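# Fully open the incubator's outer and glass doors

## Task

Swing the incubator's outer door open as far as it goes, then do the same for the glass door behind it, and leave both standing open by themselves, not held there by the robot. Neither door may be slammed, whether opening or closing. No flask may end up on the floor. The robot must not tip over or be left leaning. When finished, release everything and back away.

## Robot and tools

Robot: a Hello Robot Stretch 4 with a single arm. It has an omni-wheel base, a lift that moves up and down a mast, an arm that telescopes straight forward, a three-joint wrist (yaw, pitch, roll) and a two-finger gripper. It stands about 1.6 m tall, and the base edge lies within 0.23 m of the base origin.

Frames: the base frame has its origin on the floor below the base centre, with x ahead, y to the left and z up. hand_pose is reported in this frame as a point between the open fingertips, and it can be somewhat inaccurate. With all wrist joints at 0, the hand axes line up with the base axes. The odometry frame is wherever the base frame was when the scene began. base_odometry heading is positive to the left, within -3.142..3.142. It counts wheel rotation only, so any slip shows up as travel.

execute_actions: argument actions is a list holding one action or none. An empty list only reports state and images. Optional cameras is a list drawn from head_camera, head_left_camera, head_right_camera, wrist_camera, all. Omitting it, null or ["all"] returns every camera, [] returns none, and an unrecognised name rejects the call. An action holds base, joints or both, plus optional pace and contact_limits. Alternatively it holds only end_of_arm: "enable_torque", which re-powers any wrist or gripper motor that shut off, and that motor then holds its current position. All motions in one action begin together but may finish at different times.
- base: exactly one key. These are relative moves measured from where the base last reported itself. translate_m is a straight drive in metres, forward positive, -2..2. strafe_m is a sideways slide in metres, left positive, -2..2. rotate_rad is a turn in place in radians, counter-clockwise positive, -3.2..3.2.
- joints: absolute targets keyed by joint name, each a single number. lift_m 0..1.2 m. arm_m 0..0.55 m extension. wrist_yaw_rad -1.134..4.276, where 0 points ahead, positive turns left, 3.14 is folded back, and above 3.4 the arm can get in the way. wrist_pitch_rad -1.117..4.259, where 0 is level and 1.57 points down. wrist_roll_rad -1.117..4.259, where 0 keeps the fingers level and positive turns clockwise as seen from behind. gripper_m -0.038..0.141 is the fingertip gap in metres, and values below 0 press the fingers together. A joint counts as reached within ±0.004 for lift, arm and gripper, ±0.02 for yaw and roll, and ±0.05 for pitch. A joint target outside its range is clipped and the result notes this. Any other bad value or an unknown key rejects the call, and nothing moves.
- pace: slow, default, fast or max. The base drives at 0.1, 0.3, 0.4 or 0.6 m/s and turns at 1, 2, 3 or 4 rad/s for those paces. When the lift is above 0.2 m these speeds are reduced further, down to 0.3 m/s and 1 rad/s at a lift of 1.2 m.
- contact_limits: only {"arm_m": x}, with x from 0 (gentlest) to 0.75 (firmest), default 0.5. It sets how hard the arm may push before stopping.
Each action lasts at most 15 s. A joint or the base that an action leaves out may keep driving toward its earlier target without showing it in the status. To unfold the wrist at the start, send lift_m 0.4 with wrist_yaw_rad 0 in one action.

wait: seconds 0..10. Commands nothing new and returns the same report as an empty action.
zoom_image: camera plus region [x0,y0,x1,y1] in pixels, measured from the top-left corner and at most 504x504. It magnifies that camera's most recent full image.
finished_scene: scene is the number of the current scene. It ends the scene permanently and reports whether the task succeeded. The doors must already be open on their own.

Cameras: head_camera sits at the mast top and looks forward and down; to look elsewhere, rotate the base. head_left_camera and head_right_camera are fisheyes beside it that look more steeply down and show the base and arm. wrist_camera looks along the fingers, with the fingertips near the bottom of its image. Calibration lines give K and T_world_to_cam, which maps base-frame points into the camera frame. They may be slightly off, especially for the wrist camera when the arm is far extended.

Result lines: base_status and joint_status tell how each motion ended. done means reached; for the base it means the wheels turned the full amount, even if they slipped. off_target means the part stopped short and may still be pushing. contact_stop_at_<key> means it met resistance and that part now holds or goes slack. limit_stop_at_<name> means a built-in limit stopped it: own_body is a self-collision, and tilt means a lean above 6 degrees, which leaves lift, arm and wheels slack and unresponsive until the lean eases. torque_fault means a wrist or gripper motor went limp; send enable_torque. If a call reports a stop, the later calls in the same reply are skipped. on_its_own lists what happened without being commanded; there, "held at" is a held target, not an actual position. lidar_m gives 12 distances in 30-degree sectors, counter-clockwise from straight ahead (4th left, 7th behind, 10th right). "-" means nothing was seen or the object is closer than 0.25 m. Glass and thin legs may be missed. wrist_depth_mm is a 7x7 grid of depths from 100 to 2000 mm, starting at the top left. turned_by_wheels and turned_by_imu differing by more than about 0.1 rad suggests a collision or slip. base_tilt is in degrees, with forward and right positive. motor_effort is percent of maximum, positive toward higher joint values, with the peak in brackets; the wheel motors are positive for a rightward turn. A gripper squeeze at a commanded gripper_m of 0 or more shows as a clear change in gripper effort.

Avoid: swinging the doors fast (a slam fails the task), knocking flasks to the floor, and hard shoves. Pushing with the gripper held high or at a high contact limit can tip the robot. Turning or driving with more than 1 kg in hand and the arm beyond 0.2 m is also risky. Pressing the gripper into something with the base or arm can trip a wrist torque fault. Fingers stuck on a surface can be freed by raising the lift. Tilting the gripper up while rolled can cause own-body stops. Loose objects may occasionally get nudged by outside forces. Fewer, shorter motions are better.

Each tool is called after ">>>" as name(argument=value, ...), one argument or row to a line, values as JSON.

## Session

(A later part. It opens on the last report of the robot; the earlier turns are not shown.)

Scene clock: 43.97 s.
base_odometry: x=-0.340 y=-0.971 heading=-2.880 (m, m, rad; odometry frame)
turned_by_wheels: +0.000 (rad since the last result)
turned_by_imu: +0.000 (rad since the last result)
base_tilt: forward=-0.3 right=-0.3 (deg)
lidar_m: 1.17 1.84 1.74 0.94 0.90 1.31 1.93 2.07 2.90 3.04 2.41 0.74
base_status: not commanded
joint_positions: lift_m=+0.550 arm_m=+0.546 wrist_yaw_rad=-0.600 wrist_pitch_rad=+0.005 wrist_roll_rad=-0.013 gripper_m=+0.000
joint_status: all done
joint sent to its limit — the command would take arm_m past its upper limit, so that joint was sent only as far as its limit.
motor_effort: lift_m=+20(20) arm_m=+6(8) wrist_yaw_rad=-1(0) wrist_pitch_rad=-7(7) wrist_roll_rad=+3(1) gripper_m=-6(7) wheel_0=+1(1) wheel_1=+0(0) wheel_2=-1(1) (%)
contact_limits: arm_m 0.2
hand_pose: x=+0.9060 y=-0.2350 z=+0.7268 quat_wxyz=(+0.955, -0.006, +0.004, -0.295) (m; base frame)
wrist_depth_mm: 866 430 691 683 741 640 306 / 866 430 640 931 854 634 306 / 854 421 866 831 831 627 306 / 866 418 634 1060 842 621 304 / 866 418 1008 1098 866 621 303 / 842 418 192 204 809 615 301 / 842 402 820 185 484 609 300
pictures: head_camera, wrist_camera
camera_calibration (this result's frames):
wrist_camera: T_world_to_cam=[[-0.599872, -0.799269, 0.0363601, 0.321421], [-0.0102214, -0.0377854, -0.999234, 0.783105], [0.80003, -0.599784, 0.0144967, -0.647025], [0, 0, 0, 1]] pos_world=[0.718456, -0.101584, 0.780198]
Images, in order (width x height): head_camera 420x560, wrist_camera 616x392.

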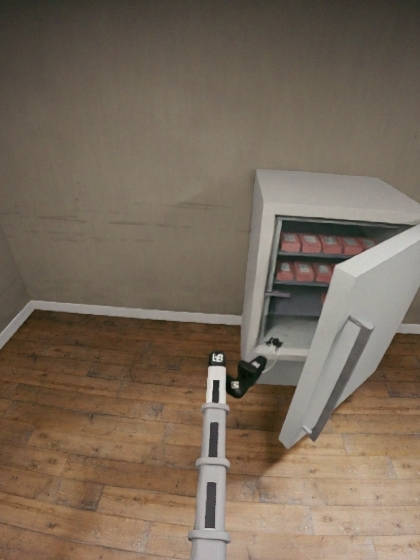

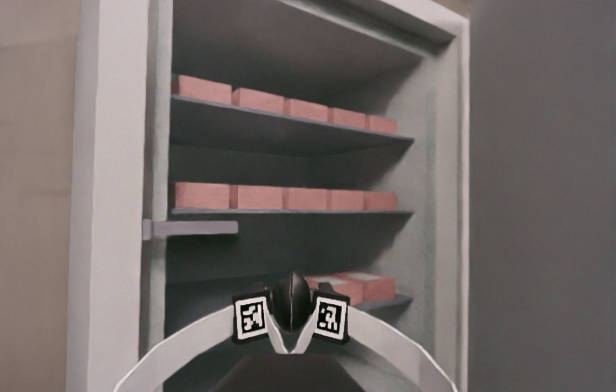

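>>> execute_actions(
  actions=[
    {"base": {"strafe_m": -0.55}, "joints": {"wrist_yaw_rad": -1.12}, "pace": "slow"},
  ],
  cameras=["wrist_camera", "head_camera"],
)

Scene clock: 50.73 s.
base_odometry: x=-0.483 y=-0.440 heading=-2.880 (m, m, rad; odometry frame)
turned_by_wheels: +0.000 (rad since the last result)
turned_by_imu: +0.003 (rad since the last result)
base_tilt: forward=-0.3 right=-0.4 (deg)
lidar_m: 1.12 1.21 2.30 1.44 1.49 2.03 1.98 2.04 2.56 2.51 0.54 0.51
base_status: done
joint_positions: lift_m=+0.550 arm_m=+0.546 wrist_yaw_rad=-1.120 wrist_pitch_rad=+0.005 wrist_roll_rad=-0.013 gripper_m=+0.000
joint_status: all done
motor_effort: lift_m=+20(20) arm_m=+5(6) wrist_yaw_rad=-1(10) wrist_pitch_rad=-7(8) wrist_roll_rad=+1(2) gripper_m=-6(7) wheel_0=+1(7) wheel_1=-1(4) wheel_2=+1(3) (%)
hand_pose: x=+0.7644 y=-0.2977 z=+0.7268 quat_wxyz=(+0.847, -0.004, +0.006, -0.531) (m; base frame)
wrist_depth_mm: 343 307 277 253 234 216 205 / 340 306 276 252 233 216 204 / 338 303 276 251 231 214 203 / 336 300 273 249 230 213 201 / 332 297 271 248 229 213 200 / 330 296 191 204 224 211 200 / 327 293 264 183 193 210 199
pictures: head_camera, wrist_camera
camera_calibration (this result's frames):
wrist_camera: T_world_to_cam=[[-0.917725, -0.395548, 0.0363614, 0.549478], [-0.0276555, -0.0276918, -0.999234, 0.795612], [0.396252, -0.918028, 0.0144744, -0.357439], [0, 0, 0, 1]] pos_world=[0.667908, -0.0887625, 0.780196]
Images, in order (width x height): head_camera 420x560, wrist_camera 616x392.

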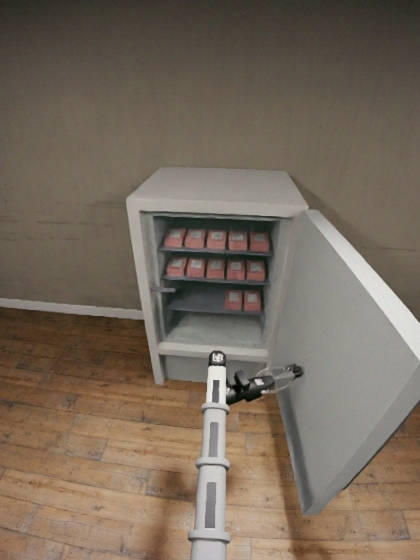

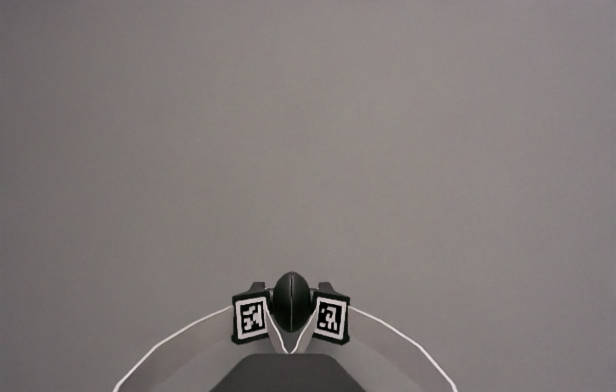

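>>> execute_actions(
  actions=[
    {"base": {"strafe_m": -0.1}, "pace": "slow"},
  ],
  cameras=["head_camera"],
)

Scene clock: 53.03 s.
base_odometry: x=-0.509 y=-0.344 heading=-2.879 (m, m, rad; odometry frame)
turned_by_wheels: +0.000 (rad since the last result)
turned_by_imu: +0.001 (rad since the last result)
base_tilt: forward=-0.2 right=-0.3 (deg)
lidar_m: 0.99 1.20 2.40 1.56 1.60 2.03 1.97 2.05 2.44 2.39 0.61 0.58
base_status: done
joint_positions: lift_m=+0.550 arm_m=+0.546 wrist_yaw_rad=-1.120 wrist_pitch_rad=+0.005 wrist_roll_rad=-0.013 gripper_m=+0.000
joint_status: not commanded
motor_effort: lift_m=+20(20) arm_m=+5(5) wrist_yaw_rad=+0(7) wrist_pitch_rad=-7(7) wrist_roll_rad=+1(1) gripper_m=-6(6) wheel_0=+5(14) wheel_1=+1(8) wheel_2=+1(4) (%)
hand_pose: x=+0.7642 y=-0.2978 z=+0.7268 quat_wxyz=(+0.847, -0.004, +0.006, -0.531) (m; base frame)
wrist_depth_mm: 262 254 249 242 236 231 227 / 260 253 247 241 236 229 226 / 258 253 246 240 235 229 224 / 257 250 244 238 233 228 224 / 255 248 244 237 233 227 223 / 255 249 192 204 231 226 221 / 254 247 240 182 197 225 220
pictures: head_camera
Images, in order (width x height): head_camera 420x560.

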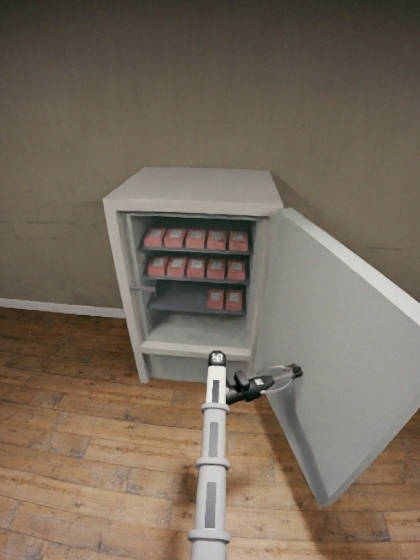

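>>> execute_actions(
  actions=[
    {"base": {"strafe_m": 0.47}, "joints": {"arm_m": 0.3, "wrist_yaw_rad": 0, "gripper_m": 0.07, "lift_m": 0.577, "wrist_roll_rad": 1.571}, "pace": "fast"},
  ],
  cameras=[],
)

>>> execute_actions(
  actions=[
    {"base": {"translate_m": 0.3}, "pace": "fast"},
  ],
  cameras=["wrist_camera", "head_camera"],
)

Scene clock: 56.23 s.
base_odometry: x=-0.387 y=-0.797 heading=-2.879 (m, m, rad; odometry frame)
turned_by_wheels: +0.000 (rad since the last result)
turned_by_imu: -0.002 (rad since the last result)
base_tilt: forward=-0.3 right=-0.4 (deg)
lidar_m: 1.15 1.83 1.91 1.10 1.11 1.61 1.93 2.04 2.89 2.86 0.97 1.08
base_status: done
joint_positions: lift_m=+0.577 arm_m=+0.301 wrist_yaw_rad=+0.000 wrist_pitch_rad=+0.005 wrist_roll_rad=+1.571 gripper_m=+0.070
joint_status: all done
motor_effort: lift_m=+21(24) arm_m=-6(5) wrist_yaw_rad=+0(18) wrist_pitch_rad=-8(10) wrist_roll_rad=+3(8) gripper_m=-3(8) wheel_0=+1(14) wheel_1=-1(11) wheel_2=-1(2) (%)
hand_pose: x=+0.7604 y=-0.0875 z=+0.7536 quat_wxyz=(+0.707, +0.707, +0.002, -0.002) (m; base frame)
wrist_depth_mm: 654 842 842 904 891 707 715 / 661 831 931 1138 1025 707 723 / 661 831 931 1160 1042 707 715 / 668 831 931 1160 1025 715 707 / 668 676 683 691 699 707 715 / 1229 1229 206 1255 214 1255 917 / 1229 1229 1229 159 1281 1281 1008
pictures: none
No camera images: the call's "cameras" was empty. Leave "cameras" out to get every camera's image.

Scene clock: 58.33 s.
base_odometry: x=-0.677 y=-0.875 heading=-2.879 (m, m, rad; odometry frame)
turned_by_wheels: +0.000 (rad since the last result)
turned_by_imu: -0.001 (rad since the last result)
base_tilt: forward=-0.3 right=-0.4 (deg)
lidar_m: 0.84 1.55 1.91 1.84 1.18 1.53 2.24 2.39 2.98 0.87 0.85 0.89
base_status: done
joint_positions: lift_m=+0.577 arm_m=+0.301 wrist_yaw_rad=+0.000 wrist_pitch_rad=+0.005 wrist_roll_rad=+1.571 gripper_m=+0.070
joint_status: not commanded
motor_effort: lift_m=+21(21) arm_m=-6(6) wrist_yaw_rad=+0(0) wrist_pitch_rad=-8(7) wrist_roll_rad=+3(4) gripper_m=-3(3) wheel_0=-1(4) wheel_1=+0(10) wheel_2=+1(12) (%)
hand_pose: x=+0.7604 y=-0.0875 z=+0.7536 quat_wxyz=(+0.707, +0.707, +0.002, -0.002) (m; base frame)
wrist_depth_mm: 535 449 683 842 525 699 492 / 535 452 691 842 603 691 496 / 539 452 683 842 603 699 492 / 530 452 691 842 603 699 496 / 484 455 488 488 492 591 477 / 375 379 207 387 214 394 399 / 327 329 332 159 342 343 345
pictures: head_camera, wrist_camera
camera_calibration (this result's frames):
wrist_camera: T_world_to_cam=[[-0.0491997, -0.0231198, -0.998521, 0.780014], [0.017677, 0.999555, -0.0240147, 0.148578], [0.998633, -0.0188324, -0.0487691, -0.494948], [0, 0, 0, 1]] pos_world=[0.530021, -0.139799, 0.75829]
Images, in order (width x height): head_camera 420x560, wrist_camera 616x392.

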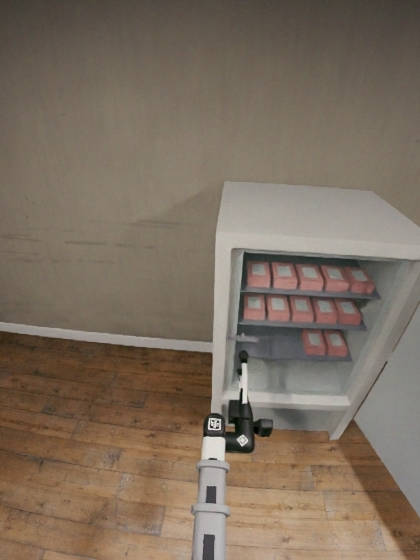

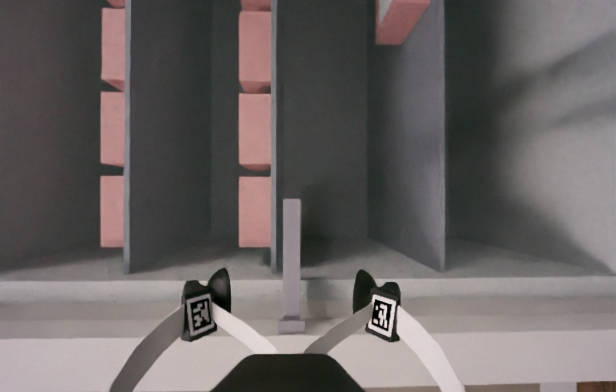

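>>> execute_actions(
  actions=[
    {"joints": {"arm_m": 0.429, "gripper_m": 0.05}, "contact_limits": {"arm_m": 0.15}},
  ],
  cameras=["wrist_camera"],
)

>>> execute_actions(
  actions=[
    {"joints": {"gripper_m": -0.025}},
  ],
  cameras=["wrist_camera"],
)

Scene clock: 60.10 s.
base_odometry: x=-0.677 y=-0.875 heading=-2.879 (m, m, rad; odometry frame)
turned_by_wheels: +0.000 (rad since the last result)
turned_by_imu: +0.000 (rad since the last result)
base_tilt: forward=-0.2 right=-0.3 (deg)
lidar_m: 0.82 1.54 1.90 1.84 1.20 1.60 2.22 2.38 2.97 0.85 0.85 0.88
base_status: not commanded
joint_positions: lift_m=+0.577 arm_m=+0.428 wrist_yaw_rad=+0.000 wrist_pitch_rad=+0.005 wrist_roll_rad=+1.571 gripper_m=+0.050
joint_status: all done
motor_effort: lift_m=+21(21) arm_m=+6(7) wrist_yaw_rad=+0(1) wrist_pitch_rad=-7(8) wrist_roll_rad=+3(3) gripper_m=-4(0) wheel_0=-1(1) wheel_1=-1(1) wheel_2=+1(1) (%)
contact_limits: arm_m 0.15
hand_pose: x=+0.8873 y=-0.0874 z=+0.7536 quat_wxyz=(+0.707, +0.707, +0.002, -0.002) (m; base frame)
wrist_depth_mm: 315 415 338 715 603 375 492 / 310 418 317 715 603 375 492 / 310 418 615 715 603 375 496 / 309 418 317 707 609 347 496 / 317 392 394 392 484 349 462 / 268 271 196 258 263 272 272 / 251 236 255 150 251 263 266
pictures: wrist_camera
camera_calibration (this result's frames):
wrist_camera: T_world_to_cam=[[-0.0490576, -0.023058, -0.99853, 0.786184], [0.0175022, 0.99956, -0.0239416, 0.146385], [0.998643, -0.018651, -0.0486325, -0.621768], [0, 0, 0, 1]] pos_world=[0.65693, -0.139789, 0.758295]
Images, in order (width x height): wrist_camera 616x392.

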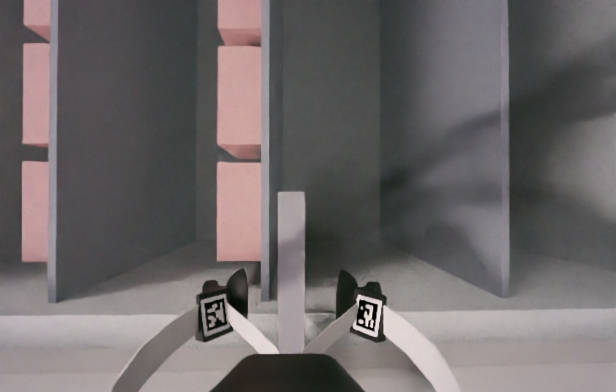

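Scene clock: 61.57 s.
base_odometry: x=-0.677 y=-0.875 heading=-2.879 (m, m, rad; odometry frame)
turned_by_wheels: +0.000 (rad since the last result)
turned_by_imu: +0.000 (rad since the last result)
base_tilt: forward=-0.3 right=-0.3 (deg)
lidar_m: 0.85 1.53 1.91 1.84 1.20 1.55 2.23 2.39 2.97 0.86 0.85 0.89
base_status: not commanded
joint_positions: lift_m=+0.577 arm_m=+0.429 wrist_yaw_rad=+0.003 wrist_pitch_rad=+0.004 wrist_roll_rad=+1.571 gripper_m=-0.024
joint_status: all done
motor_effort: lift_m=+21(21) arm_m=+1(6) wrist_yaw_rad=-9(10) wrist_pitch_rad=-6(7) wrist_roll_rad=+3(2) gripper_m=-26(25) wheel_0=-2(2) wheel_1=-1(1) wheel_2=+3(3) (%)
hand_pose: x=+0.8885 y=-0.0865 z=+0.7537 quat_wxyz=(+0.707, +0.707, +0.003, +0.000) (m; base frame)
wrist_depth_mm: 314 413 342 707 609 347 496 / 307 415 315 715 609 351 500 / 306 415 373 707 609 349 500 / 306 413 314 707 609 349 496 / 314 387 384 392 488 349 455 / 266 267 189 206 270 270 268 / 249 155 250 216 243 250 265
pictures: wrist_camera
camera_calibration (this result's frames):
wrist_camera: T_world_to_cam=[[-0.0486815, -0.0232181, -0.998544, 0.786015], [0.0142289, 0.999612, -0.0239366, 0.148328], [0.998713, -0.0153734, -0.0483323, -0.622966], [0, 0, 0, 1]] pos_world=[0.658318, -0.139598, 0.758312]
Images, in order (width x height): wrist_camera 616x392.

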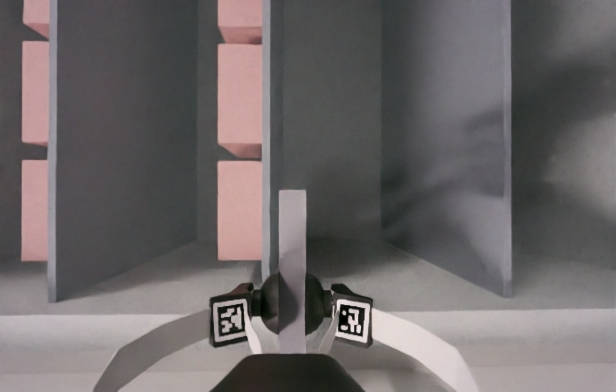

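>>> execute_actions(
  actions=[
    {"joints": {"wrist_roll_rad": 1.25}},
  ],
  cameras=["wrist_camera"],
)

Scene clock: 62.50 s.
base_odometry: x=-0.677 y=-0.875 heading=-2.879 (m, m, rad; odometry frame)
turned_by_wheels: +0.000 (rad since the last result)
turned_by_imu: +0.000 (rad since the last result)
base_tilt: forward=-0.3 right=-0.3 (deg)
lidar_m: 0.84 1.53 1.91 1.83 1.19 1.56 2.24 2.39 2.96 0.86 0.86 0.87
base_status: not commanded
joint_positions: lift_m=+0.577 arm_m=+0.429 wrist_yaw_rad=+0.002 wrist_pitch_rad=+0.005 wrist_roll_rad=+1.253 gripper_m=-0.024
joint_status: all done
motor_effort: lift_m=+21(21) arm_m=+1(1) wrist_yaw_rad=-6(9) wrist_pitch_rad=-7(8) wrist_roll_rad=-6(10) gripper_m=-24(25) wheel_0=-2(2) wheel_1=-1(1) wheel_2=+3(3) (%)
hand_pose: x=+0.8884 y=-0.0868 z=+0.7536 quat_wxyz=(+0.810, +0.586, +0.003, -0.001) (m; base frame)
wrist_depth_mm: 433 312 484 327 715 477 345 / 436 322 564 317 715 480 340 / 436 349 640 387 715 427 418 / 309 389 609 315 723 384 504 / 252 279 345 436 591 349 504 / 236 254 188 209 392 347 488 / 203 155 223 216 260 282 379
pictures: wrist_camera
camera_calibration (this result's frames):
wrist_camera: T_world_to_cam=[[-0.0482186, -0.333791, -0.941413, 0.715447], [0.0140239, 0.94219, -0.334785, 0.378126], [0.998738, -0.0293451, -0.0407501, -0.62982], [0, 0, 0, 1]] pos_world=[0.65822, -0.135939, 0.774457]
Images, in order (width x height): wrist_camera 616x392.

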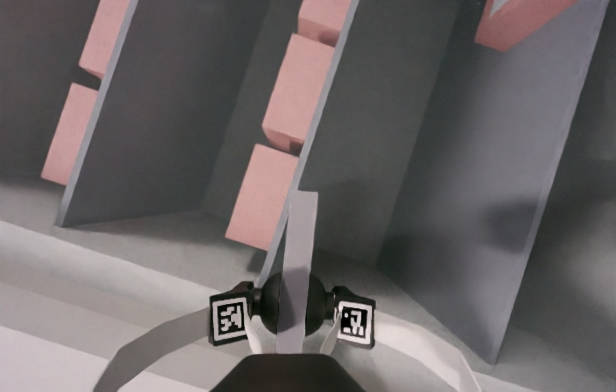

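It turns this way. Continue.

>>> execute_actions(
  actions=[
    {"joints": {"wrist_roll_rad": 0.0}},
  ],
  cameras=["wrist_camera"],
)

Scene clock: 63.90 s.
base_odometry: x=-0.677 y=-0.875 heading=-2.879 (m, m, rad; odometry frame)
turned_by_wheels: +0.000 (rad since the last result)
turned_by_imu: +0.000 (rad since the last result)
base_tilt: forward=-0.2 right=-0.2 (deg)
lidar_m: 0.85 1.54 1.91 1.83 1.19 1.59 2.25 2.38 2.96 0.88 0.85 0.86
base_status: not commanded
joint_positions: lift_m=+0.577 arm_m=+0.429 wrist_yaw_rad=-0.003 wrist_pitch_rad=+0.012 wrist_roll_rad=+0.002 gripper_m=-0.024
joint_status: all done
on_its_own: wrist_pitch_rad is at rest, and its effort (-27) is outside its rest range (-23 to +23)
motor_effort: lift_m=+21(21) arm_m=+1(1) wrist_yaw_rad=+9(9) wrist_pitch_rad=-27(27) wrist_roll_rad=-5(10) gripper_m=-20(24) wheel_0=-2(2) wheel_1=-1(0) wheel_2=+0(3) (%)
hand_pose: x=+0.8879 y=-0.0884 z=+0.7516 quat_wxyz=(+1.000, +0.001, +0.006, -0.002) (m; base frame)
wrist_depth_mm: 831 210 260 320 322 322 324 / 820 209 259 397 402 397 399 / 820 209 260 647 715 715 661 / 820 208 258 327 320 322 320 / 820 208 258 319 715 715 661 / 809 208 189 211 707 707 691 / 820 206 233 215 455 469 442
pictures: wrist_camera
camera_calibration (this result's frames):
wrist_camera: T_world_to_cam=[[-0.0472813, -0.998658, 0.0211247, -0.0699847], [0.005901, -0.0214273, -0.999753, 0.80082], [0.998864, -0.047145, 0.00690619, -0.666963], [0, 0, 0, 1]] pos_world=[0.65817, -0.0841753, 0.806707]
Images, in order (width x height): wrist_camera 616x392.

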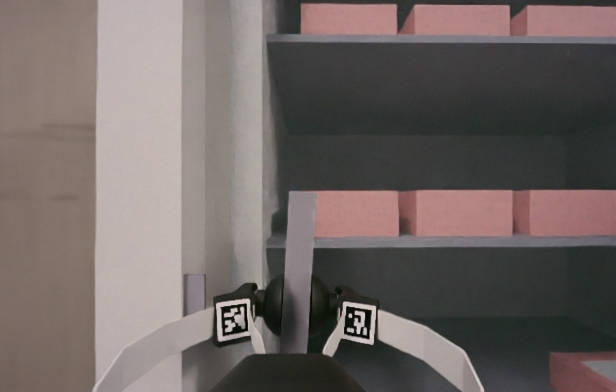

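>>> execute_actions(
  actions=[
    {"base": {"strafe_m": -0.015}, "joints": {"arm_m": 0.34, "lift_m": 0.571}, "pace": "slow"},
  ],
  cameras=["wrist_camera", "head_camera"],
)

Scene clock: 66.27 s.
base_odometry: x=-0.680 y=-0.861 heading=-2.879 (m, m, rad; odometry frame)
turned_by_wheels: +0.000 (rad since the last result)
turned_by_imu: +0.000 (rad since the last result)
base_tilt: forward=-0.2 right=-0.4 (deg)
lidar_m: 0.85 1.54 1.91 1.84 1.21 1.59 2.25 2.38 2.95 0.85 0.82 0.87
base_status: done
joint_positions: lift_m=+0.571 arm_m=+0.341 wrist_yaw_rad=+0.000 wrist_pitch_rad=+0.006 wrist_roll_rad=+0.002 gripper_m=-0.024
joint_status: all done
motor_effort: lift_m=+15(20) arm_m=-6(9) wrist_yaw_rad=+1(15) wrist_pitch_rad=-10(27) wrist_roll_rad=-3(4) gripper_m=-23(22) wheel_0=+1(7) wheel_1=-1(4) wheel_2=+1(2) (%)
hand_pose: x=+0.8005 y=-0.0874 z=+0.7479 quat_wxyz=(+1.000, +0.001, +0.003, +0.000) (m; base frame)
wrist_depth_mm: 917 917 351 603 609 603 609 / 917 917 349 433 410 410 418 / 917 931 347 732 741 732 647 / 904 917 349 407 407 407 427 / 891 904 345 418 798 798 676 / 917 904 190 205 798 798 683 / 891 293 293 213 466 477 452
pictures: head_camera, wrist_camera
camera_calibration (this result's frames):
wrist_camera: T_world_to_cam=[[-0.0441959, -0.998795, 0.0213235, -0.0757441], [0.0121603, -0.0218806, -0.999687, 0.792565], [0.998949, -0.0439228, 0.0131127, -0.584005], [0, 0, 0, 1]] pos_world=[0.570406, -0.0839622, 0.801589]
Images, in order (width x height): head_camera 420x560, wrist_camera 616x392.

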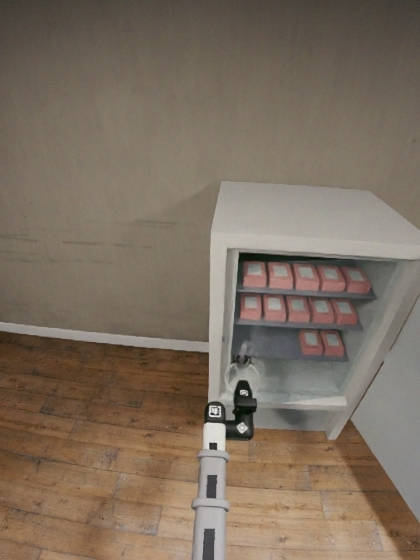

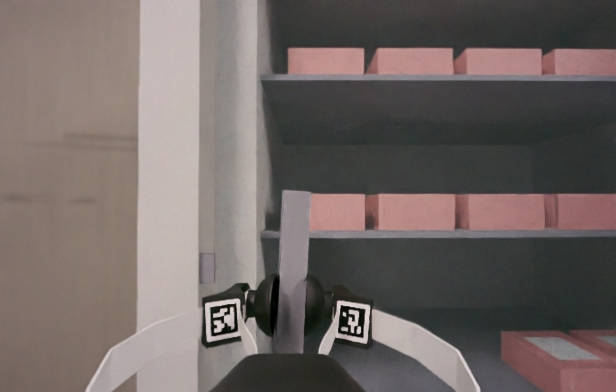

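>>> execute_actions(
  actions=[
    {"base": {"strafe_m": -0.05}, "joints": {"arm_m": 0.24, "wrist_yaw_rad": 0.06}},
  ],
  cameras=["wrist_camera"],
)

Scene clock: 67.77 s.
base_odometry: x=-0.693 y=-0.813 heading=-2.879 (m, m, rad; odometry frame)
turned_by_wheels: +0.000 (rad since the last result)
turned_by_imu: +0.001 (rad since the last result)
base_tilt: forward=-0.2 right=-0.3 (deg)
lidar_m: 0.84 1.54 1.98 1.91 1.23 1.65 2.23 2.40 2.87 0.82 0.80 0.89
base_status: done
joint_positions: lift_m=+0.571 arm_m=+0.241 wrist_yaw_rad=+0.063 wrist_pitch_rad=+0.006 wrist_roll_rad=+0.002 gripper_m=-0.024
joint_status: all done
motor_effort: lift_m=+15(15) arm_m=-6(10) wrist_yaw_rad=-8(20) wrist_pitch_rad=-12(11) wrist_roll_rad=-2(4) gripper_m=-21(23) wheel_0=+2(7) wheel_1=+2(9) wheel_2=+1(3) (%)
hand_pose: x=+0.7053 y=-0.0692 z=+0.7477 quat_wxyz=(+1.000, +0.001, +0.003, +0.031) (m; base frame)
wrist_depth_mm: 1078 1042 452 640 647 647 621 / 1060 1042 449 597 500 492 488 / 1060 1060 445 741 750 750 634 / 1078 1042 442 591 496 488 484 / 1060 1042 445 591 878 866 676 / 1042 1025 196 213 788 788 627 / 1042 162 394 213 477 480 477
pictures: wrist_camera
camera_calibration (this result's frames):
wrist_camera: T_world_to_cam=[[0.0186064, -0.999595, 0.0215484, -0.106206], [0.0128421, -0.0213114, -0.99969, 0.79347], [0.999744, 0.0188774, 0.0124403, -0.483804], [0, 0, 0, 1]] pos_world=[0.475467, -0.0801197, 0.801531]
Images, in order (width x height): wrist_camera 616x392.

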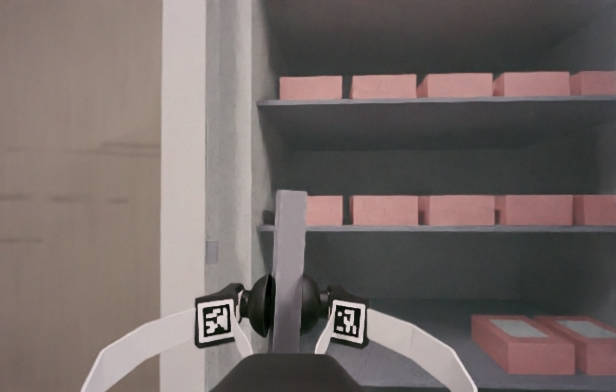

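>>> execute_actions(
  actions=[
    {"base": {"strafe_m": -0.066}, "joints": {"arm_m": 0.144, "wrist_yaw_rad": 0.15}},
  ],
  cameras=["wrist_camera", "head_camera"],
)

Scene clock: 69.30 s.
base_odometry: x=-0.710 y=-0.749 heading=-2.879 (m, m, rad; odometry frame)
turned_by_wheels: +0.000 (rad since the last result)
turned_by_imu: +0.000 (rad since the last result)
base_tilt: forward=-0.2 right=-0.4 (deg)
lidar_m: 0.83 1.51 2.03 1.95 1.30 1.80 2.24 2.37 2.83 0.73 0.73 0.85
base_status: done
joint_positions: lift_m=+0.571 arm_m=+0.145 wrist_yaw_rad=+0.150 wrist_pitch_rad=+0.007 wrist_roll_rad=+0.001 gripper_m=-0.024
joint_status: all done
motor_effort: lift_m=+16(15) arm_m=-6(12) wrist_yaw_rad=+0(27) wrist_pitch_rad=-14(14) wrist_roll_rad=-1(3) gripper_m=-22(23) wheel_0=-1(6) wheel_1=+0(9) wheel_2=-2(3) (%)
hand_pose: x=+0.6143 y=-0.0434 z=+0.7474 quat_wxyz=(+0.997, +0.000, +0.004, +0.075) (m; base frame)
wrist_depth_mm: 1255 1205 530 647 647 647 621 / 1229 1205 530 809 798 809 609 / 1255 1182 530 741 750 750 634 / 1255 1182 525 654 946 904 574 / 1255 1182 521 654 960 931 699 / 1255 1182 190 206 778 647 615 / 1229 1160 500 213 842 549 539
pictures: head_camera, wrist_camera
camera_calibration (this result's frames):
wrist_camera: T_world_to_cam=[[0.105372, -0.994185, 0.0221836, -0.132312], [0.0137487, -0.0208492, -0.999688, 0.794328], [0.994338, 0.105644, 0.0114719, -0.385474], [0, 0, 0, 1]] pos_world=[0.386313, -0.0742582, 0.801438]
Images, in order (width x height): head_camera 420x560, wrist_camera 616x392.

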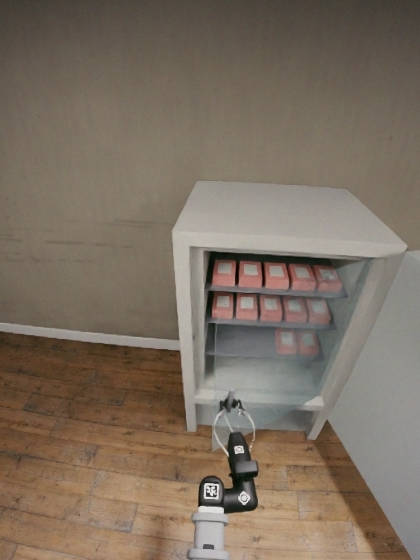

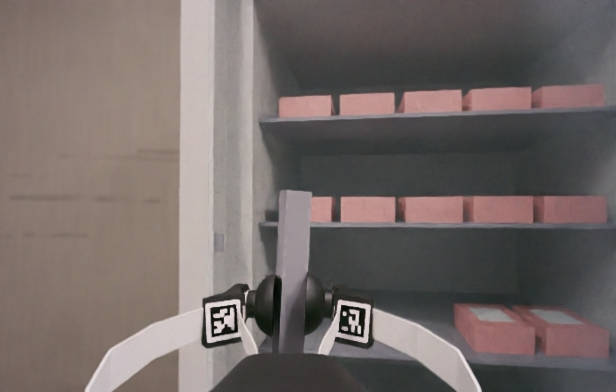

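>>> execute_actions(
  actions=[
    {"base": {"strafe_m": -0.088}, "joints": {"arm_m": 0.062, "wrist_yaw_rad": 0.25}},
  ],
  cameras=["wrist_camera", "head_camera"],
)

Scene clock: 70.93 s.
base_odometry: x=-0.733 y=-0.664 heading=-2.879 (m, m, rad; odometry frame)
turned_by_wheels: +0.000 (rad since the last result)
turned_by_imu: -0.001 (rad since the last result)
base_tilt: forward=-0.3 right=-0.4 (deg)
lidar_m: 0.83 0.89 2.15 1.96 1.37 1.90 2.24 2.37 2.74 0.66 0.65 0.75
base_status: done
joint_positions: lift_m=+0.571 arm_m=+0.063 wrist_yaw_rad=+0.250 wrist_pitch_rad=+0.008 wrist_roll_rad=+0.001 gripper_m=-0.024
joint_status: all done
motor_effort: lift_m=+16(16) arm_m=-6(9) wrist_yaw_rad=-1(40) wrist_pitch_rad=-16(16) wrist_roll_rad=-1(2) gripper_m=-21(26) wheel_0=+0(6) wheel_1=+2(13) wheel_2=-1(5) (%)
hand_pose: x=+0.5351 y=-0.0132 z=+0.7472 quat_wxyz=(+0.992, +0.000, +0.004, +0.125) (m; base frame)
wrist_depth_mm: 1499 1366 647 647 647 647 609 / 1499 1397 647 878 866 866 603 / 1464 1366 654 741 741 750 634 / 1537 1397 647 723 1025 960 603 / 1464 1397 640 707 1008 960 676 / 1499 1366 189 213 788 647 609 / 1464 157 603 214 904 831 603
pictures: head_camera, wrist_camera
camera_calibration (this result's frames):
wrist_camera: T_world_to_cam=[[0.204804, -0.978548, 0.0223343, -0.147046], [0.0151779, -0.0196403, -0.999692, 0.795089], [0.978685, 0.20508, 0.0108299, -0.29978], [0, 0, 0, 1]] pos_world=[0.311438, -0.0667968, 0.801375]
Images, in order (width x height): head_camera 420x560, wrist_camera 616x392.

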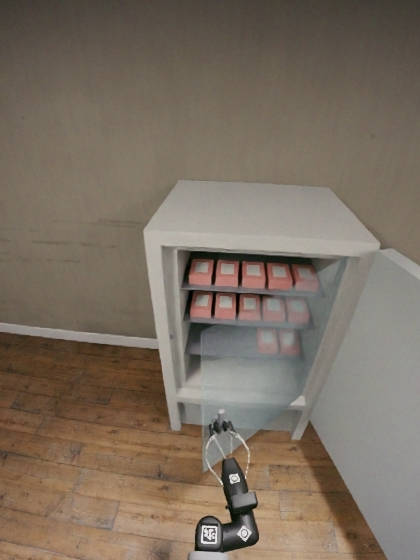

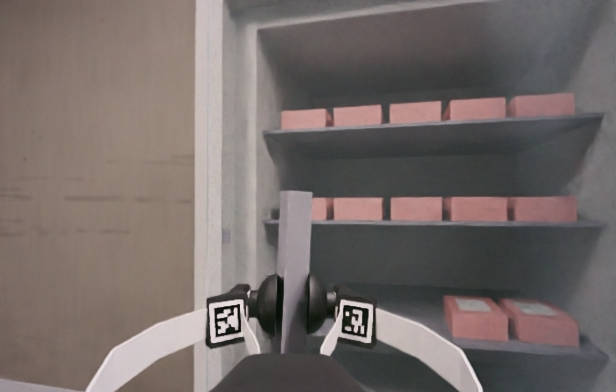

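>>> execute_actions(
  actions=[
    {"joints": {"gripper_m": 0.035}},
  ],
  cameras=[],
)

>>> execute_actions(
  actions=[
    {"base": {"translate_m": -0.1}, "joints": {"arm_m": 0.0}},
  ],
  cameras=["wrist_camera", "head_camera"],
)

Scene clock: 72.47 s.
base_odometry: x=-0.733 y=-0.664 heading=-2.879 (m, m, rad; odometry frame)
turned_by_wheels: +0.000 (rad since the last result)
turned_by_imu: +0.000 (rad since the last result)
base_tilt: forward=-0.2 right=-0.3 (deg)
lidar_m: 0.83 0.91 2.11 1.98 1.41 1.84 2.26 2.41 2.75 0.64 0.64 0.75
base_status: not commanded
joint_positions: lift_m=+0.571 arm_m=+0.063 wrist_yaw_rad=+0.250 wrist_pitch_rad=+0.005 wrist_roll_rad=+0.001 gripper_m=+0.035
joint_status: all done
motor_effort: lift_m=+16(16) arm_m=-6(6) wrist_yaw_rad=+0(9) wrist_pitch_rad=-8(16) wrist_roll_rad=+0(0) gripper_m=-4(19) wheel_0=+1(1) wheel_1=+2(2) wheel_2=-1(1) (%)
hand_pose: x=+0.5351 y=-0.0132 z=+0.7479 quat_wxyz=(+0.992, +0.000, +0.003, +0.125) (m; base frame)
wrist_depth_mm: 1464 1397 647 640 640 640 591 / 1464 1366 654 854 931 854 647 / 1464 1397 654 715 715 723 615 / 1464 1336 647 750 1025 960 609 / 1499 1366 647 991 1025 960 676 / 1430 1366 195 229 723 661 609 / 1499 1308 603 226 854 842 603
pictures: none
No camera images: the call's "cameras" was empty. Leave "cameras" out to get every camera's image.

Scene clock: 74.00 s.
base_odometry: x=-0.637 y=-0.638 heading=-2.879 (m, m, rad; odometry frame)
turned_by_wheels: +0.000 (rad since the last result)
turned_by_imu: +0.000 (rad since the last result)
base_tilt: forward=-0.3 right=-0.3 (deg)
lidar_m: 0.62 1.63 2.13 1.70 1.34 1.85 2.15 2.29 2.75 2.65 0.67 0.76
base_status: done
joint_positions: lift_m=+0.571 arm_m=+0.001 wrist_yaw_rad=+0.250 wrist_pitch_rad=+0.005 wrist_roll_rad=+0.001 gripper_m=+0.035
joint_status: all done
motor_effort: lift_m=+16(16) arm_m=-6(6) wrist_yaw_rad=-1(1) wrist_pitch_rad=-8(8) wrist_roll_rad=-1(0) gripper_m=-4(5) wheel_0=+0(5) wheel_1=+1(7) wheel_2=-2(10) (%)
hand_pose: x=+0.4731 y=-0.0133 z=+0.7480 quat_wxyz=(+0.992, +0.000, +0.003, +0.125) (m; base frame)
wrist_depth_mm: 1756 1576 1537 768 723 707 676 / 1708 1576 1499 854 931 931 676 / 1708 1576 1464 854 854 854 676 / 1708 1537 1464 854 1160 991 676 / 1708 1576 1464 809 1182 1118 676 / 1661 1576 195 809 798 768 683 / 1661 1499 1464 809 842 960 676
pictures: head_camera, wrist_camera
camera_calibration (this result's frames):
wrist_camera: T_world_to_cam=[[0.204364, -0.978636, 0.0225126, -0.134404], [0.0179766, -0.0192421, -0.999653, 0.795493], [0.97873, 0.204698, 0.0136602, -0.241224], [0, 0, 0, 1]] pos_world=[0.24926, -0.0668478, 0.801538]
Images, in order (width x height): head_camera 420x560, wrist_camera 616x392.

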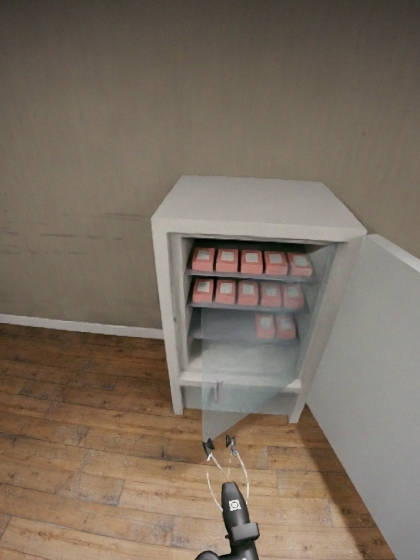

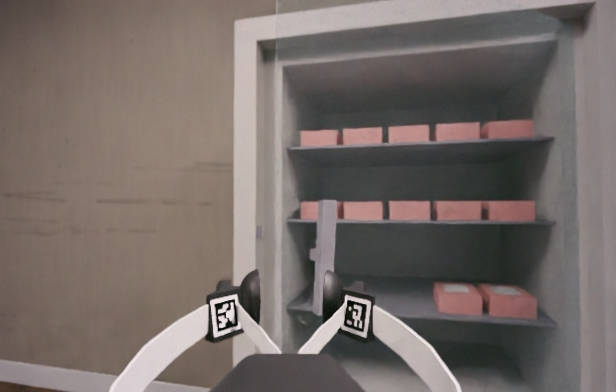

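>>> execute_actions(
  actions=[
    {"base": {"strafe_m": 0.34}, "joints": {"wrist_yaw_rad": -0.6, "gripper_m": 0.0, "arm_m": 0.08}, "pace": "fast"},
  ],
  cameras=[],
)

>>> execute_actions(
  actions=[
    {"joints": {"arm_m": 0.52}, "pace": "fast", "contact_limits": {"arm_m": 0.2}},
  ],
  cameras=["wrist_camera", "head_camera"],
)

Scene clock: 76.60 s.
base_odometry: x=-0.548 y=-0.966 heading=-2.879 (m, m, rad; odometry frame)
turned_by_wheels: +0.000 (rad since the last result)
turned_by_imu: -0.001 (rad since the last result)
base_tilt: forward=-0.2 right=-0.4 (deg)
lidar_m: 0.95 1.63 1.80 1.70 1.05 1.37 2.12 2.25 3.09 1.01 1.00 0.71
base_status: done
joint_positions: lift_m=+0.571 arm_m=+0.079 wrist_yaw_rad=-0.600 wrist_pitch_rad=+0.005 wrist_roll_rad=+0.001 gripper_m=+0.000
joint_status: all done
motor_effort: lift_m=+16(16) arm_m=+6(8) wrist_yaw_rad=-2(5) wrist_pitch_rad=-8(8) wrist_roll_rad=+0(0) gripper_m=-6(4) wheel_0=+0(11) wheel_1=+0(13) wheel_2=+0(1) (%)
hand_pose: x=+0.4387 y=-0.2350 z=+0.7480 quat_wxyz=(+0.955, +0.001, +0.002, -0.295) (m; base frame)
wrist_depth_mm: 668 699 798 1661 1983 809 699 / 676 917 946 960 904 788 707 / 668 866 1098 1008 904 788 699 / 654 1078 1255 991 904 778 699 / 654 1118 1255 1008 904 788 691 / 654 917 191 204 866 778 691 / 647 891 878 184 500 778 691
pictures: none
No camera images: the call's "cameras" was empty. Leave "cameras" out to get every camera's image.

Scene clock: 78.60 s.
base_odometry: x=-0.548 y=-0.966 heading=-2.879 (m, m, rad; odometry frame)
turned_by_wheels: +0.000 (rad since the last result)
turned_by_imu: +0.000 (rad since the last result)
base_tilt: forward=-0.3 right=-0.3 (deg)
lidar_m: 0.98 1.64 1.79 1.72 1.03 1.39 2.13 2.28 3.09 1.02 1.00 0.70
base_status: not commanded
joint_positions: lift_m=+0.571 arm_m=+0.519 wrist_yaw_rad=-0.600 wrist_pitch_rad=+0.005 wrist_roll_rad=+0.000 gripper_m=+0.000
joint_status: all done
motor_effort: lift_m=+16(16) arm_m=+6(4) wrist_yaw_rad=+0(1) wrist_pitch_rad=-7(8) wrist_roll_rad=+2(0) gripper_m=-6(7) wheel_0=+0(1) wheel_1=+0(0) wheel_2=+0(0) (%)
contact_limits: arm_m 0.2
hand_pose: x=+0.8786 y=-0.2350 z=+0.7481 quat_wxyz=(+0.955, +0.001, +0.002, -0.295) (m; base frame)
wrist_depth_mm: 240 309 640 640 640 640 609 / 240 307 430 484 759 647 603 / 239 306 732 732 723 640 597 / 239 307 430 904 741 647 603 / 237 306 798 931 778 647 597 / 236 304 191 204 654 640 591 / 232 247 462 184 325 634 591
pictures: head_camera, wrist_camera
camera_calibration (this result's frames):
wrist_camera: T_world_to_cam=[[-0.600148, -0.799569, 0.0226363, 0.314647], [-0.00247169, -0.0264454, -0.999647, 0.800273], [0.799885, -0.599992, 0.0138949, -0.62488], [0, 0, 0, 1]] pos_world=[0.690645, -0.102178, 0.801551]
Images, in order (width x height): head_camera 420x560, wrist_camera 616x392.

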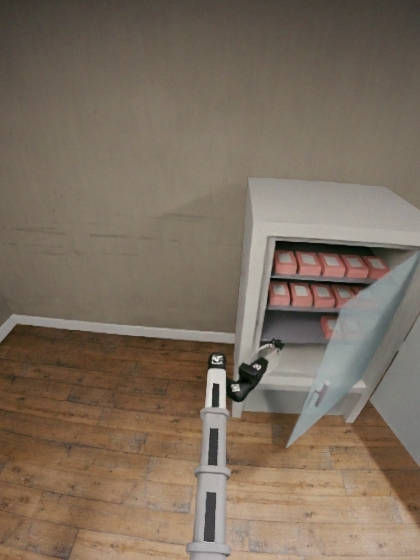

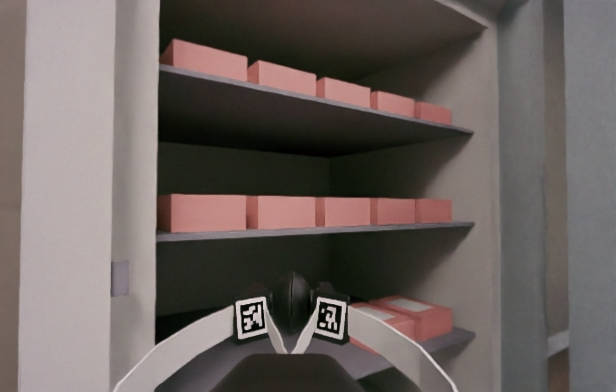

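>>> execute_actions(
  actions=[
    {"base": {"strafe_m": -0.3}, "joints": {"wrist_yaw_rad": -1.12, "arm_m": 0.36}, "pace": "slow"},
  ],
  cameras=["wrist_camera", "head_camera"],
)

Scene clock: 83.07 s.
base_odometry: x=-0.626 y=-0.676 heading=-2.879 (m, m, rad; odometry frame)
turned_by_wheels: +0.000 (rad since the last result)
turned_by_imu: +0.000 (rad since the last result)
base_tilt: forward=-0.4 right=-0.3 (deg)
lidar_m: 0.94 1.63 2.12 1.67 1.32 1.83 2.13 2.29 2.78 2.69 0.70 0.83
base_status: done
joint_positions: lift_m=+0.571 arm_m=+0.361 wrist_yaw_rad=-1.120 wrist_pitch_rad=+0.005 wrist_roll_rad=+0.000 gripper_m=+0.000
joint_status: all done
motor_effort: lift_m=+16(16) arm_m=-6(6) wrist_yaw_rad=-1(11) wrist_pitch_rad=-7(7) wrist_roll_rad=+0(0) gripper_m=-7(4) wheel_0=+0(5) wheel_1=-2(7) wheel_2=-1(2) (%)
hand_pose: x=+0.5790 y=-0.2977 z=+0.7481 quat_wxyz=(+0.847, +0.001, +0.002, -0.531) (m; base frame)
wrist_depth_mm: 559 554 535 521 508 496 488 / 544 549 530 517 508 496 484 / 544 544 525 517 504 492 484 / 539 544 525 512 496 488 480 / 539 535 525 512 500 484 484 / 544 539 191 204 496 484 477 / 530 530 517 184 330 484 477
pictures: head_camera, wrist_camera
camera_calibration (this result's frames):
wrist_camera: T_world_to_cam=[[-0.918157, -0.395569, 0.022637, 0.389088], [-0.0152926, -0.0217105, -0.999647, 0.806704], [0.395921, -0.91818, 0.0138844, -0.283709], [0, 0, 0, 1]] pos_world=[0.481906, -0.0890707, 0.801551]
Images, in order (width x height): head_camera 420x560, wrist_camera 616x392.

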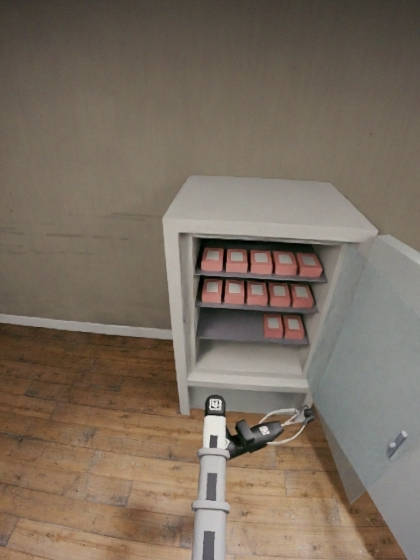

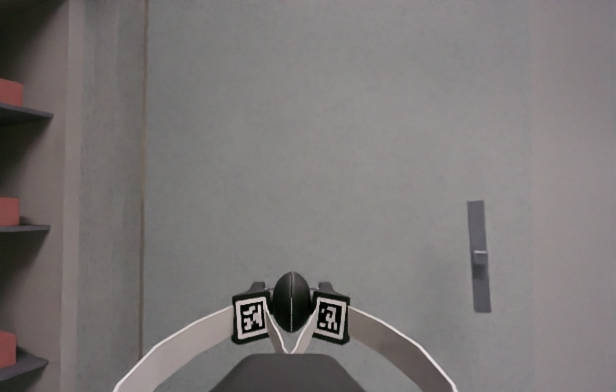

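>>> execute_actions(
  actions=[
    {"base": {"strafe_m": -0.14}, "joints": {"arm_m": 0.31}},
  ],
  cameras=["wrist_camera", "head_camera"],
)

Scene clock: 84.97 s.
base_odometry: x=-0.662 y=-0.541 heading=-2.879 (m, m, rad; odometry frame)
turned_by_wheels: +0.000 (rad since the last result)
turned_by_imu: +0.000 (rad since the last result)
base_tilt: forward=-0.4 right=-0.4 (deg)
lidar_m: 0.92 0.98 2.25 1.72 1.45 2.12 2.16 2.28 2.65 2.54 0.59 0.56
base_status: done
joint_positions: lift_m=+0.571 arm_m=+0.311 wrist_yaw_rad=-1.120 wrist_pitch_rad=+0.005 wrist_roll_rad=+0.000 gripper_m=+0.000
joint_status: all done
motor_effort: lift_m=+16(16) arm_m=-6(7) wrist_yaw_rad=+0(1) wrist_pitch_rad=-7(8) wrist_roll_rad=+0(1) gripper_m=-7(5) wheel_0=-1(7) wheel_1=-1(6) wheel_2=-1(1) (%)
hand_pose: x=+0.5290 y=-0.2978 z=+0.7481 quat_wxyz=(+0.847, +0.001, +0.002, -0.531) (m; base frame)
wrist_depth_mm: 430 418 410 397 392 384 373 / 424 415 407 394 387 382 370 / 427 413 402 394 384 375 370 / 421 413 402 394 384 377 368 / 424 413 402 392 382 375 370 / 418 407 191 204 377 375 366 / 415 407 397 184 213 370 366
pictures: head_camera, wrist_camera
camera_calibration (this result's frames):
wrist_camera: T_world_to_cam=[[-0.918236, -0.395387, 0.0226388, 0.343216], [-0.0152984, -0.0217086, -0.999647, 0.805942], [0.395739, -0.918258, 0.0138848, -0.263825], [0, 0, 0, 1]] pos_world=[0.431889, -0.0890607, 0.801551]
Images, in order (width x height): head_camera 420x560, wrist_camera 616x392.

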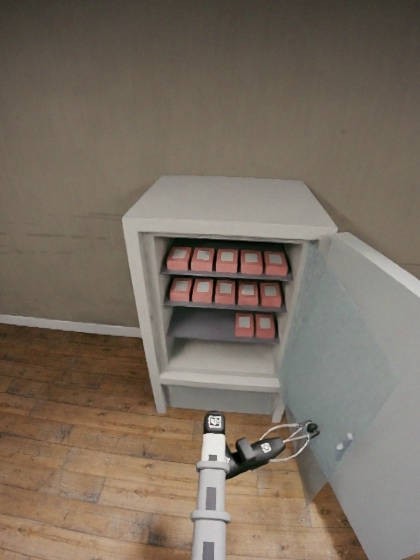

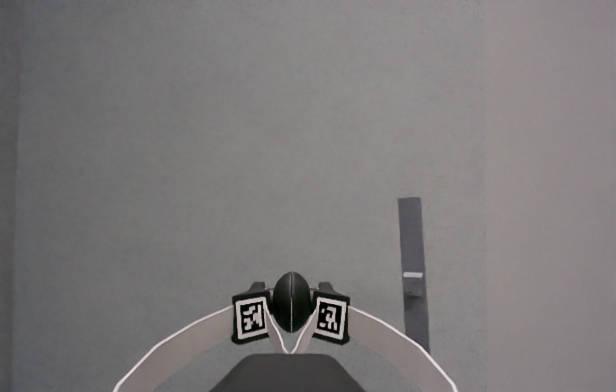

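>>> execute_actions(
  actions=[
    {"base": {"strafe_m": -0.055}, "pace": "slow"},
  ],
  cameras=["wrist_camera"],
)

Scene clock: 86.83 s.
base_odometry: x=-0.677 y=-0.488 heading=-2.880 (m, m, rad; odometry frame)
turned_by_wheels: +0.000 (rad since the last result)
turned_by_imu: +0.000 (rad since the last result)
base_tilt: forward=-0.3 right=-0.3 (deg)
lidar_m: 0.93 0.99 2.28 1.71 1.49 2.14 2.18 2.29 2.57 2.51 0.53 0.57
base_status: done
joint_positions: lift_m=+0.571 arm_m=+0.311 wrist_yaw_rad=-1.120 wrist_pitch_rad=+0.005 wrist_roll_rad=+0.000 gripper_m=+0.000
joint_status: not commanded
motor_effort: lift_m=+16(16) arm_m=-6(6) wrist_yaw_rad=+2(4) wrist_pitch_rad=-7(7) wrist_roll_rad=+1(1) gripper_m=-6(6) wheel_0=+0(8) wheel_1=-2(7) wheel_2=-1(0) (%)
hand_pose: x=+0.5288 y=-0.2978 z=+0.7481 quat_wxyz=(+0.847, +0.001, +0.002, -0.531) (m; base frame)
wrist_depth_mm: 370 359 353 345 338 329 324 / 366 359 353 343 336 329 322 / 366 357 349 342 332 327 322 / 366 357 347 340 332 325 322 / 364 353 347 340 330 325 320 / 359 353 192 204 327 324 317 / 359 353 343 184 204 320 315
pictures: wrist_camera
camera_calibration (this result's frames):
wrist_camera: T_world_to_cam=[[-0.918373, -0.395068, 0.0226305, 0.343217], [-0.0152237, -0.0218733, -0.999645, 0.805903], [0.395423, -0.918391, 0.0140734, -0.263783], [0, 0, 0, 1]] pos_world=[0.431776, -0.0890346, 0.801562]
Images, in order (width x height): wrist_camera 616x392.

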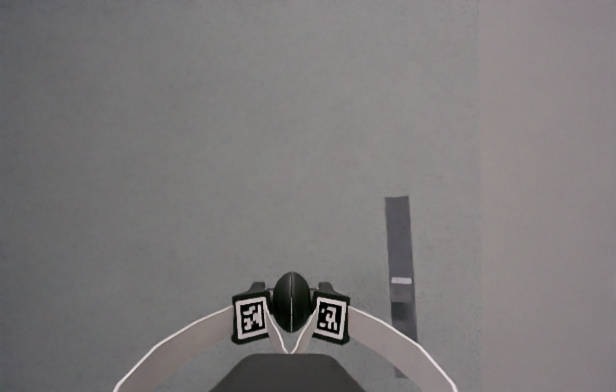

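>>> execute_actions(
  actions=[
    {"base": {"strafe_m": -0.02}, "pace": "slow"},
  ],
  cameras=["wrist_camera"],
)

Scene clock: 88.37 s.
base_odometry: x=-0.681 y=-0.469 heading=-2.877 (m, m, rad; odometry frame)
turned_by_wheels: +0.003 (rad since the last result)
turned_by_imu: +0.003 (rad since the last result)
base_tilt: forward=-0.3 right=-0.4 (deg)
lidar_m: 0.93 0.99 2.30 1.70 1.53 2.18 2.19 2.31 2.56 2.47 0.52 0.57
base_status: done
joint_positions: lift_m=+0.571 arm_m=+0.310 wrist_yaw_rad=-1.128 wrist_pitch_rad=+0.003 wrist_roll_rad=+0.000 gripper_m=+0.000
joint_status: not commanded
on_its_own: wrist_yaw_rad is at rest, and its effort (+22) is outside its rest range (-13 to +13)
motor_effort: lift_m=+16(16) arm_m=-1(6) wrist_yaw_rad=+22(23) wrist_pitch_rad=-4(7) wrist_roll_rad=+0(1) gripper_m=-4(5) wheel_0=+28(23) wheel_1=+3(6) wheel_2=+5(5) (%)
hand_pose: x=+0.5257 y=-0.2981 z=+0.7485 quat_wxyz=(+0.845, +0.001, +0.001, -0.535) (m; base frame)
wrist_depth_mm: 359 351 342 334 327 320 312 / 359 349 342 330 327 317 310 / 355 349 340 330 324 317 309 / 355 347 338 329 322 314 307 / 355 347 336 325 319 312 307 / 349 343 193 200 317 312 306 / 349 338 332 179 239 309 304
pictures: wrist_camera
camera_calibration (this result's frames):
wrist_camera: T_world_to_cam=[[-0.921374, -0.388022, 0.0225724, 0.343964], [-0.0148297, -0.0229375, -0.999627, 0.805687], [0.388395, -0.921365, 0.0153798, -0.261062], [0, 0, 0, 1]] pos_world=[0.430263, -0.0885879, 0.801638]
Images, in order (width x height): wrist_camera 616x392.

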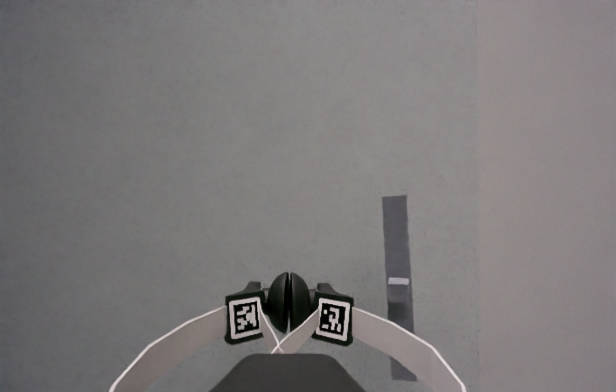

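At the limit. Moving clear.

>>> execute_actions(
  actions=[
    {"base": {"strafe_m": 0.35}, "joints": {"arm_m": 0.05}, "pace": "fast"},
  ],
  cameras=["head_camera", "head_right_camera"],
)

Scene clock: 90.53 s.
base_odometry: x=-0.590 y=-0.807 heading=-2.877 (m, m, rad; odometry frame)
turned_by_wheels: +0.000 (rad since the last result)
turned_by_imu: -0.002 (rad since the last result)
base_tilt: forward=-0.3 right=-0.3 (deg)
lidar_m: 0.95 1.63 1.96 1.72 1.19 1.65 2.13 2.26 2.91 2.82 0.80 0.97
base_status: done
joint_positions: lift_m=+0.571 arm_m=+0.051 wrist_yaw_rad=-1.120 wrist_pitch_rad=+0.005 wrist_roll_rad=+0.000 gripper_m=+0.000
joint_status: all done
motor_effort: lift_m=+16(16) arm_m=-6(6) wrist_yaw_rad=+1(22) wrist_pitch_rad=-6(8) wrist_roll_rad=+1(1) gripper_m=-6(6) wheel_0=+1(25) wheel_1=+0(11) wheel_2=+0(6) (%)
hand_pose: x=+0.2689 y=-0.2978 z=+0.7481 quat_wxyz=(+0.847, +0.001, +0.002, -0.531) (m; base frame)
wrist_depth_mm: 768 798 778 750 732 - - / 820 788 768 750 732 - - / 809 778 768 750 741 - - / 798 778 759 750 723 - - / 788 778 768 741 723 - - / 788 768 192 204 723 - - / 788 768 750 184 436 1863 1921
pictures: head_camera, head_right_camera
Images, in order (width x height): head_camera 420x560, head_right_camera 420x672.

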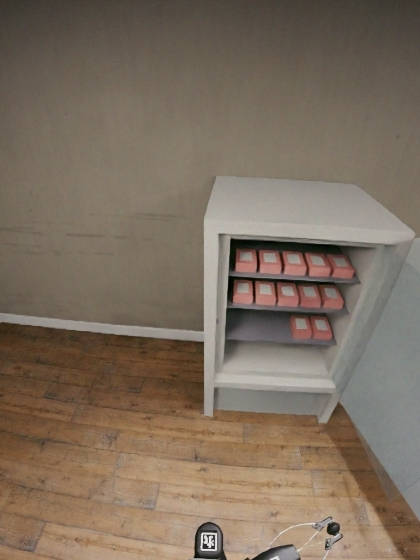

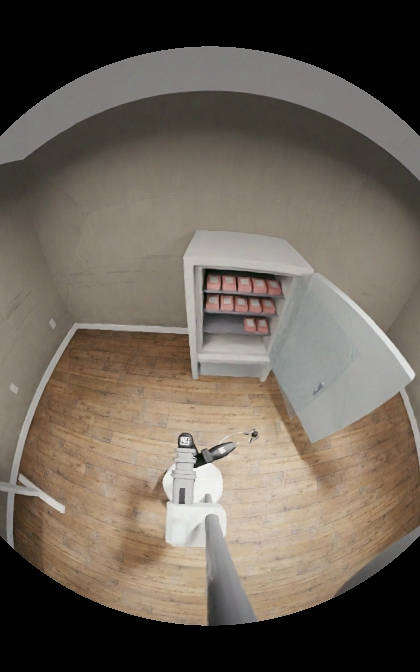

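>>> finished_scene(
  scene=2,
)

The scene is finished: the task was done.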